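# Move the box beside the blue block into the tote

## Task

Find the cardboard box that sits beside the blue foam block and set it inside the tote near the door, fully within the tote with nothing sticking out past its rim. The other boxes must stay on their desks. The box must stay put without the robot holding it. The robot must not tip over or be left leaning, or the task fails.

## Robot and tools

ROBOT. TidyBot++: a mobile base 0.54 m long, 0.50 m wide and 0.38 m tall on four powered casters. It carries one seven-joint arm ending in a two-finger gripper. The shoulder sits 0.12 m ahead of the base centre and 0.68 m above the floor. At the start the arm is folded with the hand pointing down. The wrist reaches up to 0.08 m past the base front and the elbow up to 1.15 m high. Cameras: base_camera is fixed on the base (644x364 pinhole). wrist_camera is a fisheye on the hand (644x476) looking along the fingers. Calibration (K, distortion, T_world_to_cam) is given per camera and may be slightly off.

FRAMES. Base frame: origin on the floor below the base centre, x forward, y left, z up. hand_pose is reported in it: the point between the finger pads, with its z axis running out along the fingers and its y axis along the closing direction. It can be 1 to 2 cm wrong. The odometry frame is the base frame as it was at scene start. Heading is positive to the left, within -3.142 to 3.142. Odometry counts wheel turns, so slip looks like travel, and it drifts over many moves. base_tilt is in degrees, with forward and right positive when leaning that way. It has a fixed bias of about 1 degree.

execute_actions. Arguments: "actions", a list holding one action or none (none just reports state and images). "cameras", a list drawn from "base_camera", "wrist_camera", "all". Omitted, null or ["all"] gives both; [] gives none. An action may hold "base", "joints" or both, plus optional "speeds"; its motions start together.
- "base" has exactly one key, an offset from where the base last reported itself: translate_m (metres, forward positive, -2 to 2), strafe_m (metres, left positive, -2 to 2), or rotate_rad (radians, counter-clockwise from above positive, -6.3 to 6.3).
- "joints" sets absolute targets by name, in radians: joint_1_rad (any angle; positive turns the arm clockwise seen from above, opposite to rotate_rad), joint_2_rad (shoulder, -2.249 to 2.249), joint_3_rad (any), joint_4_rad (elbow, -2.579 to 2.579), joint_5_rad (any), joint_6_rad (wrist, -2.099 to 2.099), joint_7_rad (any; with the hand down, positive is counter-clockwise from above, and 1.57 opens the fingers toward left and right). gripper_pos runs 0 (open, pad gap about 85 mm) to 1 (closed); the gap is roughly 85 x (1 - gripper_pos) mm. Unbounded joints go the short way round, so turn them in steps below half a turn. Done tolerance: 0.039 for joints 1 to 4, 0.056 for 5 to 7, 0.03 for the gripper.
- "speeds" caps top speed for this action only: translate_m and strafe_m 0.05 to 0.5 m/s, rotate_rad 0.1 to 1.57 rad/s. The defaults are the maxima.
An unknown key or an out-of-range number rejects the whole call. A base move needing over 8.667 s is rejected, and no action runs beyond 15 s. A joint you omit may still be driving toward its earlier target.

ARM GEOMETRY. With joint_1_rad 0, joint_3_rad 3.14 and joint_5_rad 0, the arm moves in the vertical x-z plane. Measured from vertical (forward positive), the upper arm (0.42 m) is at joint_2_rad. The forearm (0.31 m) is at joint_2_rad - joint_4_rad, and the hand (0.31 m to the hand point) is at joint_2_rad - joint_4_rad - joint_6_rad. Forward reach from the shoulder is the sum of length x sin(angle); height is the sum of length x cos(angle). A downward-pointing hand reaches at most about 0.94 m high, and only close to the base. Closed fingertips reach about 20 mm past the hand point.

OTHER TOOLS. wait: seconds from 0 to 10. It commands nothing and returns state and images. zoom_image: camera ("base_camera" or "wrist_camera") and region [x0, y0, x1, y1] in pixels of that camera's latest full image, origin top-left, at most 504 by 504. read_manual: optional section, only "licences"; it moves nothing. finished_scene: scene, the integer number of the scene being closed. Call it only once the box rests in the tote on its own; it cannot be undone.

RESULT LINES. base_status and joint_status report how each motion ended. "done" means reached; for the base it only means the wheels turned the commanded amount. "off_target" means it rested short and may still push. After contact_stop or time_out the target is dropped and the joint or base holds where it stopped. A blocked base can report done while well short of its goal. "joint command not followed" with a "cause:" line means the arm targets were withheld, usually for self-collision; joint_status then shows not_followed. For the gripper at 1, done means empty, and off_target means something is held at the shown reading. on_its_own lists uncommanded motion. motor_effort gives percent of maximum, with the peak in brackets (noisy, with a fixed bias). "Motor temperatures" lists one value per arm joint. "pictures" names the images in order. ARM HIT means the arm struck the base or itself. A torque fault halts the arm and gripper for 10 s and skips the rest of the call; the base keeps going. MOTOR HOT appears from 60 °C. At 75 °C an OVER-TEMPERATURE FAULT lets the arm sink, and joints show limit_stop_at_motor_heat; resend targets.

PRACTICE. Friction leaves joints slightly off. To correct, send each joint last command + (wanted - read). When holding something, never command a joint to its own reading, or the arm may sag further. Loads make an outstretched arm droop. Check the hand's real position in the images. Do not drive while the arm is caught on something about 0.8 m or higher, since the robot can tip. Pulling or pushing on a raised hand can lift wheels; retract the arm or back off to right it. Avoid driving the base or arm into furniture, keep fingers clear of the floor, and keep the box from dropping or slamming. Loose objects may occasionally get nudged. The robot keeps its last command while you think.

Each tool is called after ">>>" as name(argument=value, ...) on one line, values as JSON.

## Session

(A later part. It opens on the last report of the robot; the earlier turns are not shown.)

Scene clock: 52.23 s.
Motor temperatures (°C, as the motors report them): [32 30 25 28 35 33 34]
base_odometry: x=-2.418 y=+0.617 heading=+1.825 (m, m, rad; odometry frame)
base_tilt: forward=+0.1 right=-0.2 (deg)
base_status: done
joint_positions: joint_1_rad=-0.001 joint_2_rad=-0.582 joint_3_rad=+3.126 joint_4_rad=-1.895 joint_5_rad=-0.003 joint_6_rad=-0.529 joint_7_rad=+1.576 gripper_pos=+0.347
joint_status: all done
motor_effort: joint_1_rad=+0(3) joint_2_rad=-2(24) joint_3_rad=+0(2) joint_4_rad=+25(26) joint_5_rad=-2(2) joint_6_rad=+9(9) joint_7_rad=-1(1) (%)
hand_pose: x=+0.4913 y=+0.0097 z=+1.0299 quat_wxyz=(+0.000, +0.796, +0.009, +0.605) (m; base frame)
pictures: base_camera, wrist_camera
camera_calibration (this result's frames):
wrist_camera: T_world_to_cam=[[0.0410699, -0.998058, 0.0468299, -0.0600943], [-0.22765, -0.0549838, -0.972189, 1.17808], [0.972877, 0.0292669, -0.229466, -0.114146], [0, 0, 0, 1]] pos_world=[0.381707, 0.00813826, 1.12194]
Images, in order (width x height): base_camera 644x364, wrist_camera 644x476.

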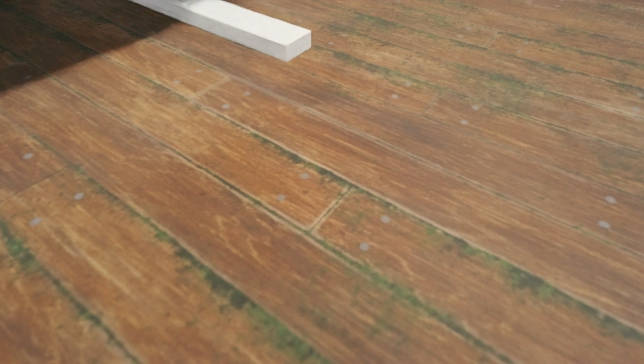

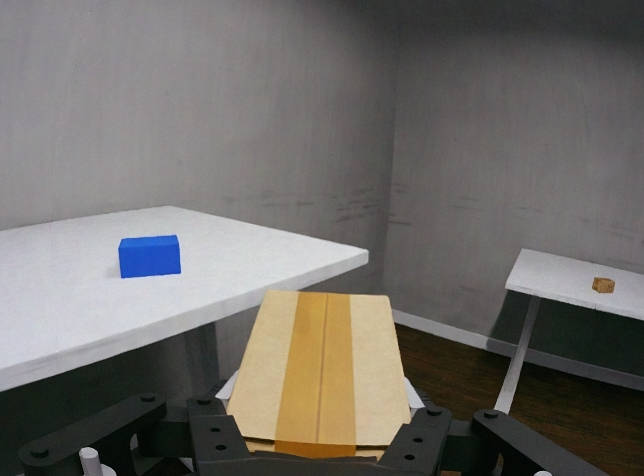

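>>> execute_actions(actions=[{"base":{"rotate_rad":-2.75},"joints":{"joint_4_rad":-2.2}}])

>>> execute_actions(actions=[{"base":{"translate_m":1.45}}], cameras=["base_camera"])

>>> execute_actions(actions=[{"base":{"rotate_rad":0.605}}])

Scene clock: 55.87 s.
Motor temperatures (°C, as the motors report them): [32 30 25 28 35 33 34]
base_odometry: x=-2.418 y=+0.618 heading=-0.924 (m, m, rad; odometry frame)
base_tilt: forward=+0.1 right=-0.2 (deg)
base_status: done
joint_positions: joint_1_rad=-0.001 joint_2_rad=-0.582 joint_3_rad=+3.126 joint_4_rad=-2.197 joint_5_rad=-0.003 joint_6_rad=-0.529 joint_7_rad=+1.576 gripper_pos=+0.347
joint_status: all done
motor_effort: joint_1_rad=+0(1) joint_2_rad=-1(4) joint_3_rad=-1(1) joint_4_rad=+25(27) joint_5_rad=-1(1) joint_6_rad=+8(9) joint_7_rad=-1(1) (%)
hand_pose: x=+0.4629 y=+0.0079 z=+0.8503 quat_wxyz=(+0.000, +0.878, +0.009, +0.478) (m; base frame)
pictures: base_camera, wrist_camera
camera_calibration (this result's frames):
wrist_camera: T_world_to_cam=[[0.0513215, -0.997999, 0.0369223, -0.0487122], [-0.506651, -0.0578787, -0.860206, 1.03096], [0.860622, 0.0254404, -0.508608, 0.161615], [0, 0, 0, 1]] pos_world=[0.385746, 0.00694414, 0.970834]
Images, in order (width x height): base_camera 644x364, wrist_camera 644x476.

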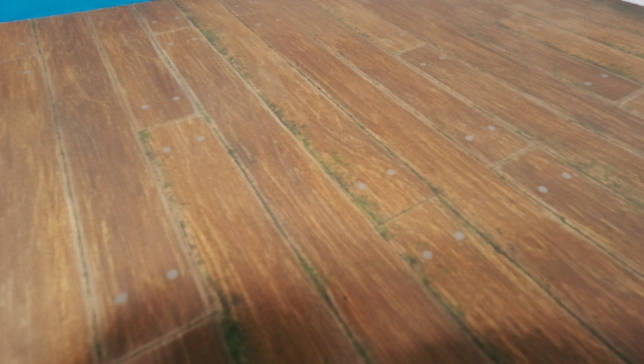

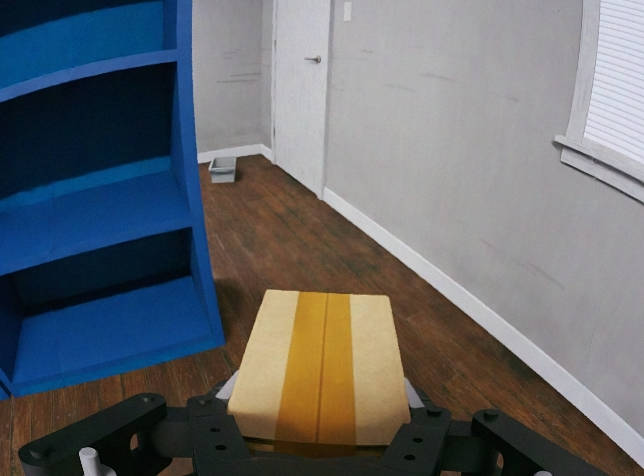

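Scene clock: 60.13 s.
Motor temperatures (°C, as the motors report them): [32 30 25 28 35 33 34]
base_odometry: x=-1.545 y=-0.541 heading=-0.925 (m, m, rad; odometry frame)
base_tilt: forward=+0.1 right=-0.2 (deg)
base_status: done
joint_positions: joint_1_rad=-0.001 joint_2_rad=-0.585 joint_3_rad=+3.126 joint_4_rad=-2.198 joint_5_rad=-0.003 joint_6_rad=-0.529 joint_7_rad=+1.576 gripper_pos=+0.347
joint_status: not commanded
motor_effort: joint_1_rad=+0(0) joint_2_rad=-1(5) joint_3_rad=-1(0) joint_4_rad=+25(26) joint_5_rad=-1(1) joint_6_rad=+8(8) joint_7_rad=-1(1) (%)
hand_pose: x=+0.4624 y=+0.0079 z=+0.8511 quat_wxyz=(+0.000, +0.878, +0.009, +0.479) (m; base frame)
pictures: base_camera
Images, in order (width x height): base_camera 644x364.

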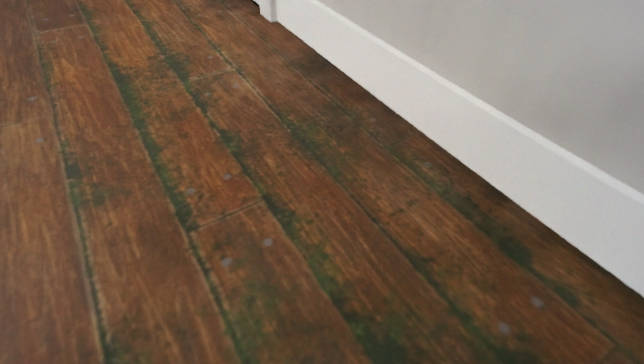

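Scene clock: 61.67 s.
Motor temperatures (°C, as the motors report them): [32 30 25 28 35 33 34]
base_odometry: x=-1.545 y=-0.541 heading=-0.321 (m, m, rad; odometry frame)
base_tilt: forward=+0.1 right=-0.2 (deg)
base_status: done
joint_positions: joint_1_rad=-0.001 joint_2_rad=-0.585 joint_3_rad=+3.126 joint_4_rad=-2.198 joint_5_rad=-0.003 joint_6_rad=-0.529 joint_7_rad=+1.576 gripper_pos=+0.347
joint_status: not commanded
motor_effort: joint_1_rad=+0(1) joint_2_rad=-1(2) joint_3_rad=-1(1) joint_4_rad=+25(25) joint_5_rad=-1(2) joint_6_rad=+8(8) joint_7_rad=-1(1) (%)
hand_pose: x=+0.4624 y=+0.0078 z=+0.8511 quat_wxyz=(+0.001, +0.878, +0.009, +0.479) (m; base frame)
pictures: base_camera, wrist_camera
camera_calibration (this result's frames):
wrist_camera: T_world_to_cam=[[0.0510098, -0.99801, 0.0370558, -0.0487586], [-0.50448, -0.0577715, -0.861488, 1.03144], [0.861915, 0.0252504, -0.506424, 0.160075], [0, 0, 0, 1]] pos_world=[0.384857, 0.00688421, 0.971444]
Images, in order (width x height): base_camera 644x364, wrist_camera 644x476.

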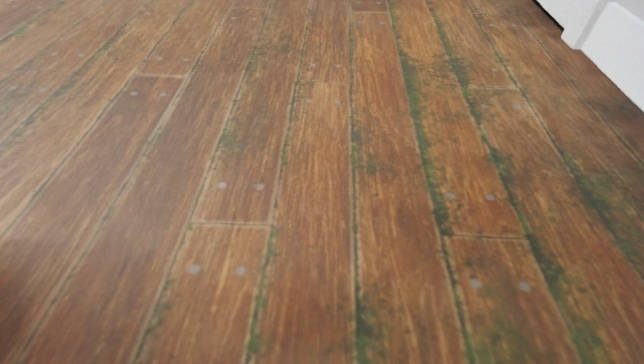

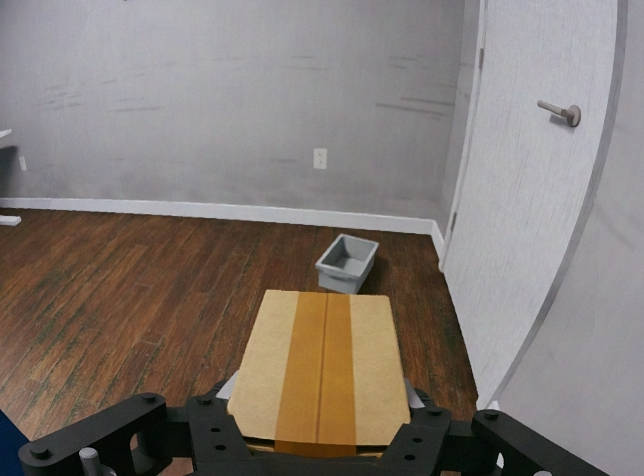

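>>> execute_actions(actions=[{"base":{"translate_m":0.95}}])

Scene clock: 65.23 s.
Motor temperatures (°C, as the motors report them): [32 30 25 28 35 33 34]
base_odometry: x=-0.643 y=-0.839 heading=-0.320 (m, m, rad; odometry frame)
base_tilt: forward=+0.1 right=-0.2 (deg)
base_status: done
joint_positions: joint_1_rad=-0.001 joint_2_rad=-0.587 joint_3_rad=+3.126 joint_4_rad=-2.198 joint_5_rad=-0.003 joint_6_rad=-0.529 joint_7_rad=+1.576 gripper_pos=+0.347
joint_status: not commanded
motor_effort: joint_1_rad=+0(0) joint_2_rad=-1(4) joint_3_rad=-1(0) joint_4_rad=+25(26) joint_5_rad=-1(2) joint_6_rad=+8(8) joint_7_rad=-1(1) (%)
hand_pose: x=+0.4620 y=+0.0078 z=+0.8517 quat_wxyz=(+0.001, +0.877, +0.009, +0.480) (m; base frame)
pictures: base_camera, wrist_camera
camera_calibration (this result's frames):
wrist_camera: T_world_to_cam=[[0.0509458, -0.99801, 0.0371431, -0.048805], [-0.503047, -0.0577726, -0.862326, 1.03174], [0.862756, 0.0252471, -0.50499, 0.15907], [0, 0, 0, 1]] pos_world=[0.384264, 0.00688253, 0.97184]
Images, in order (width x height): base_camera 644x364, wrist_camera 644x476.

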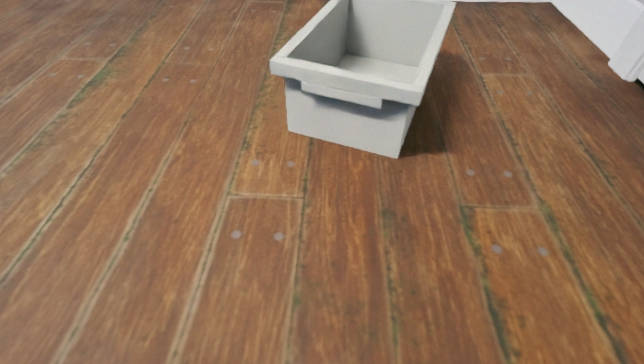

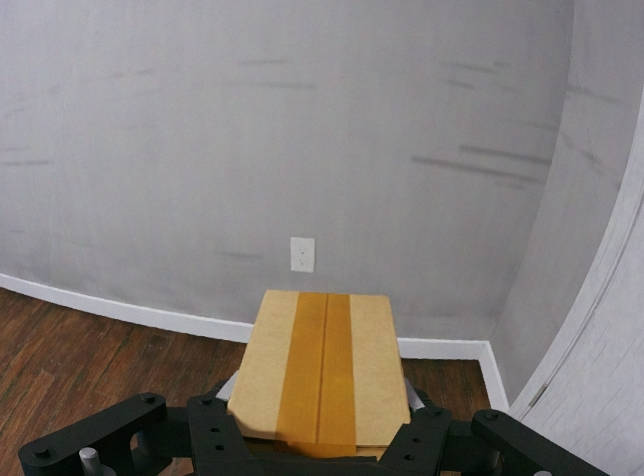

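>>> execute_actions(actions=[{"base":{"strafe_m":0.13},"joints":{"joint_1_rad":0.32,"joint_2_rad":1.39,"joint_4_rad":-1.41,"joint_6_rad":0.29}}])

Scene clock: 70.37 s.
Motor temperatures (°C, as the motors report them): [32 30 25 29 35 33 34]
base_odometry: x=-0.602 y=-0.716 heading=-0.320 (m, m, rad; odometry frame)
base_tilt: forward=+0.1 right=-0.2 (deg)
base_status: done
joint_positions: joint_1_rad=+0.310 joint_2_rad=+1.385 joint_3_rad=+3.126 joint_4_rad=-1.427 joint_5_rad=-0.003 joint_6_rad=+0.253 joint_7_rad=+1.576 gripper_pos=+0.347
joint_status: all done
motor_effort: joint_1_rad=+0(2) joint_2_rad=-45(47) joint_3_rad=-2(2) joint_4_rad=+10(26) joint_5_rad=-1(1) joint_6_rad=+5(9) joint_7_rad=-1(1) (%)
hand_pose: x=+0.7763 y=-0.1995 z=+0.2026 quat_wxyz=(+0.038, +0.946, -0.147, +0.285) (m; base frame)
pictures: base_camera, wrist_camera
camera_calibration (this result's frames):
wrist_camera: T_world_to_cam=[[-0.259008, -0.965872, -0.00241539, 0.00748475], [-0.78361, 0.211593, -0.58411, 0.833361], [0.564686, -0.149396, -0.811671, -0.175959], [0, 0, 0, 1]] pos_world=[0.75433, -0.195392, 0.343972]
Images, in order (width x height): base_camera 644x364, wrist_camera 644x476.

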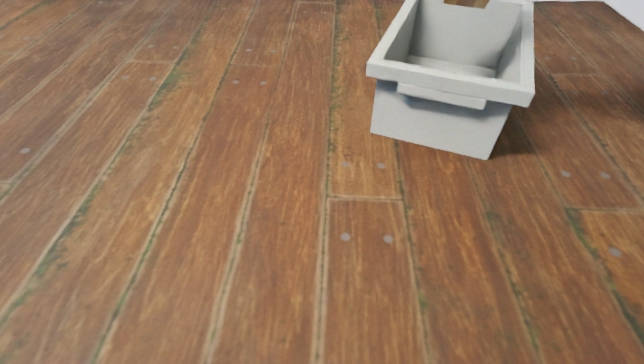

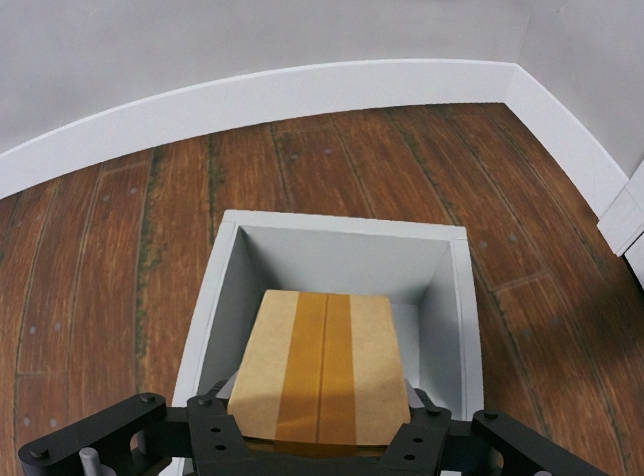

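>>> execute_actions(actions=[{"joints":{"joint_1_rad":0.335,"joint_2_rad":1.69,"joint_4_rad":-1.11}}])

Scene clock: 72.50 s.
Motor temperatures (°C, as the motors report them): [32 30 25 28 35 33 34]
base_odometry: x=-0.602 y=-0.716 heading=-0.320 (m, m, rad; odometry frame)
base_tilt: forward=+0.1 right=-0.2 (deg)
base_status: not commanded
joint_positions: joint_1_rad=+0.324 joint_2_rad=+1.697 joint_3_rad=+3.126 joint_4_rad=-1.125 joint_5_rad=-0.003 joint_6_rad=+0.257 joint_7_rad=+1.576 gripper_pos=+0.347
joint_status: all done
motor_effort: joint_1_rad=+0(0) joint_2_rad=-45(49) joint_3_rad=-3(2) joint_4_rad=+10(12) joint_5_rad=-1(1) joint_6_rad=+5(6) joint_7_rad=-1(1) (%)
hand_pose: x=+0.7722 y=-0.2098 z=+0.0696 quat_wxyz=(+0.040, +0.946, -0.157, +0.282) (m; base frame)
pictures: base_camera, wrist_camera
camera_calibration (this result's frames):
wrist_camera: T_world_to_cam=[[-0.277357, -0.960763, -0.00284289, 0.0114254], [-0.783069, 0.227772, -0.578725, 0.757217], [0.556665, -0.158287, -0.815518, -0.27853], [0, 0, 0, 1]] pos_world=[0.75117, -0.205584, 0.211107]
Images, in order (width x height): base_camera 644x364, wrist_camera 644x476.

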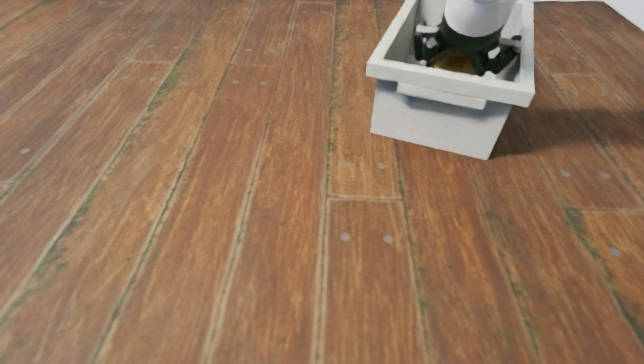

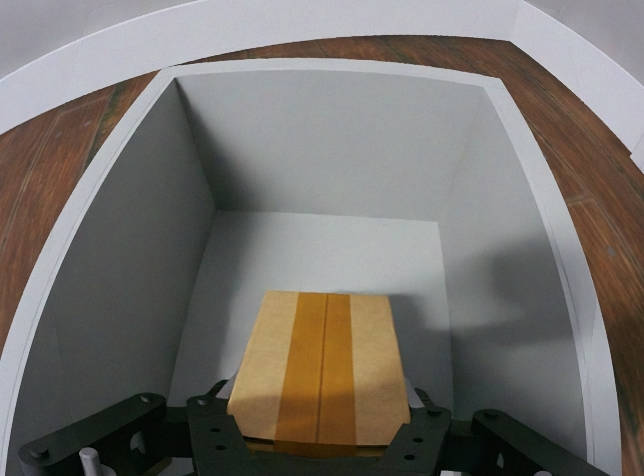

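>>> execute_actions(actions=[{"joints":{"joint_2_rad":1.71}}], cameras=[])

>>> execute_actions(actions=[{"joints":{"gripper_pos":0.2}}])

>>> execute_actions(actions=[{"joints":{"joint_2_rad":1.3,"joint_4_rad":-1.5}}])

Scene clock: 73.83 s.
Motor temperatures (°C, as the motors report them): [32 30 25 28 35 33 34]
base_odometry: x=-0.602 y=-0.716 heading=-0.320 (m, m, rad; odometry frame)
base_tilt: forward=+0.1 right=-0.2 (deg)
base_status: not commanded
joint_positions: joint_1_rad=+0.324 joint_2_rad=+1.701 joint_3_rad=+3.126 joint_4_rad=-1.124 joint_5_rad=-0.003 joint_6_rad=+0.257 joint_7_rad=+1.576 gripper_pos=+0.347
joint_status: all done
motor_effort: joint_1_rad=+0(0) joint_2_rad=-44(47) joint_3_rad=-2(2) joint_4_rad=+9(11) joint_5_rad=-2(1) joint_6_rad=+5(5) joint_7_rad=-1(1) (%)
hand_pose: x=+0.7700 y=-0.2091 z=+0.0669 quat_wxyz=(+0.039, +0.946, -0.157, +0.280) (m; base frame)
pictures: none
No camera images: the call's "cameras" was empty. Leave "cameras" out to get every camera's image.

Scene clock: 74.83 s.
Motor temperatures (°C, as the motors report them): [32 30 25 28 35 33 34]
base_odometry: x=-0.602 y=-0.716 heading=-0.320 (m, m, rad; odometry frame)
base_tilt: forward=+0.0 right=-0.2 (deg)
base_status: not commanded
joint_positions: joint_1_rad=+0.324 joint_2_rad=+1.701 joint_3_rad=+3.126 joint_4_rad=-1.123 joint_5_rad=-0.003 joint_6_rad=+0.257 joint_7_rad=+1.576 gripper_pos=+0.200
joint_status: all done
motor_effort: joint_1_rad=+0(1) joint_2_rad=-44(45) joint_3_rad=-1(2) joint_4_rad=+9(10) joint_5_rad=-1(1) joint_6_rad=+4(5) joint_7_rad=-1(0) (%)
hand_pose: x=+0.7705 y=-0.2092 z=+0.0671 quat_wxyz=(+0.039, +0.946, -0.157, +0.280) (m; base frame)
pictures: base_camera, wrist_camera
camera_calibration (this result's frames):
wrist_camera: T_world_to_cam=[[-0.27739, -0.960753, -0.00295406, 0.0115172], [-0.784525, 0.228282, -0.576548, 0.755461], [0.554595, -0.157611, -0.817058, -0.277695], [0, 0, 0, 1]] pos_world=[0.749881, -0.20516, 0.208701]
Images, in order (width x height): base_camera 644x364, wrist_camera 644x476.

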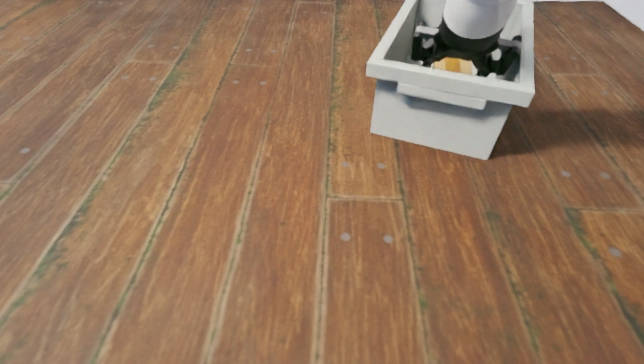

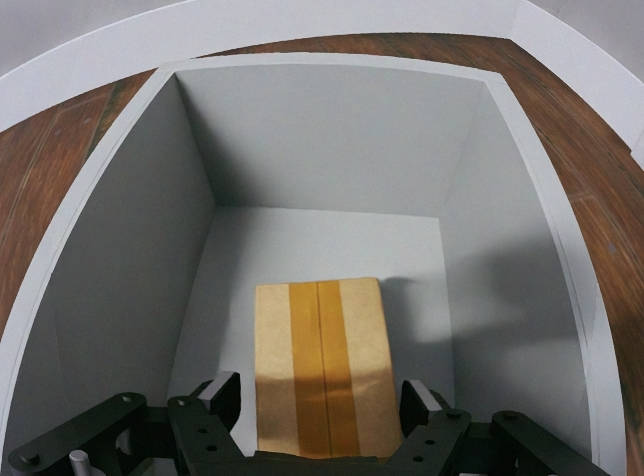

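Scene clock: 76.53 s.
Motor temperatures (°C, as the motors report them): [32 30 25 28 35 33 34]
base_odometry: x=-0.602 y=-0.716 heading=-0.320 (m, m, rad; odometry frame)
base_tilt: forward=+0.1 right=-0.2 (deg)
base_status: not commanded
joint_positions: joint_1_rad=+0.324 joint_2_rad=+1.303 joint_3_rad=+3.126 joint_4_rad=-1.487 joint_5_rad=-0.003 joint_6_rad=+0.261 joint_7_rad=+1.576 gripper_pos=+0.200
joint_status: all done
motor_effort: joint_1_rad=+0(0) joint_2_rad=-44(47) joint_3_rad=-2(2) joint_4_rad=+10(11) joint_5_rad=-1(2) joint_6_rad=+4(5) joint_7_rad=-1(0) (%)
hand_pose: x=+0.7791 y=-0.2108 z=+0.2435 quat_wxyz=(+0.042, +0.941, -0.153, +0.299) (m; base frame)
pictures: base_camera, wrist_camera
camera_calibration (this result's frames):
wrist_camera: T_world_to_cam=[[-0.272121, -0.962263, -0.00080883, 0.00801621], [-0.76408, 0.216587, -0.607677, 0.853447], [0.58492, -0.164744, -0.794184, -0.169304], [0, 0, 0, 1]] pos_world=[0.753313, -0.205024, 0.384168]
Images, in order (width x height): base_camera 644x364, wrist_camera 644x476.

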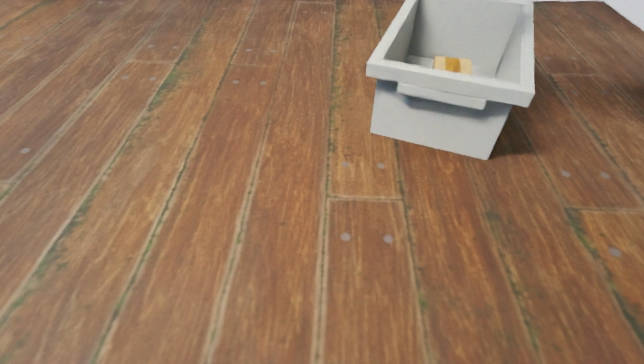

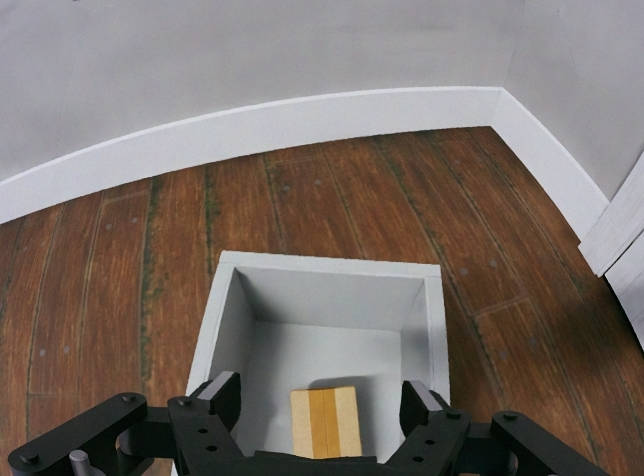

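>>> finished_scene(scene=1)

The scene is finished: the task was done.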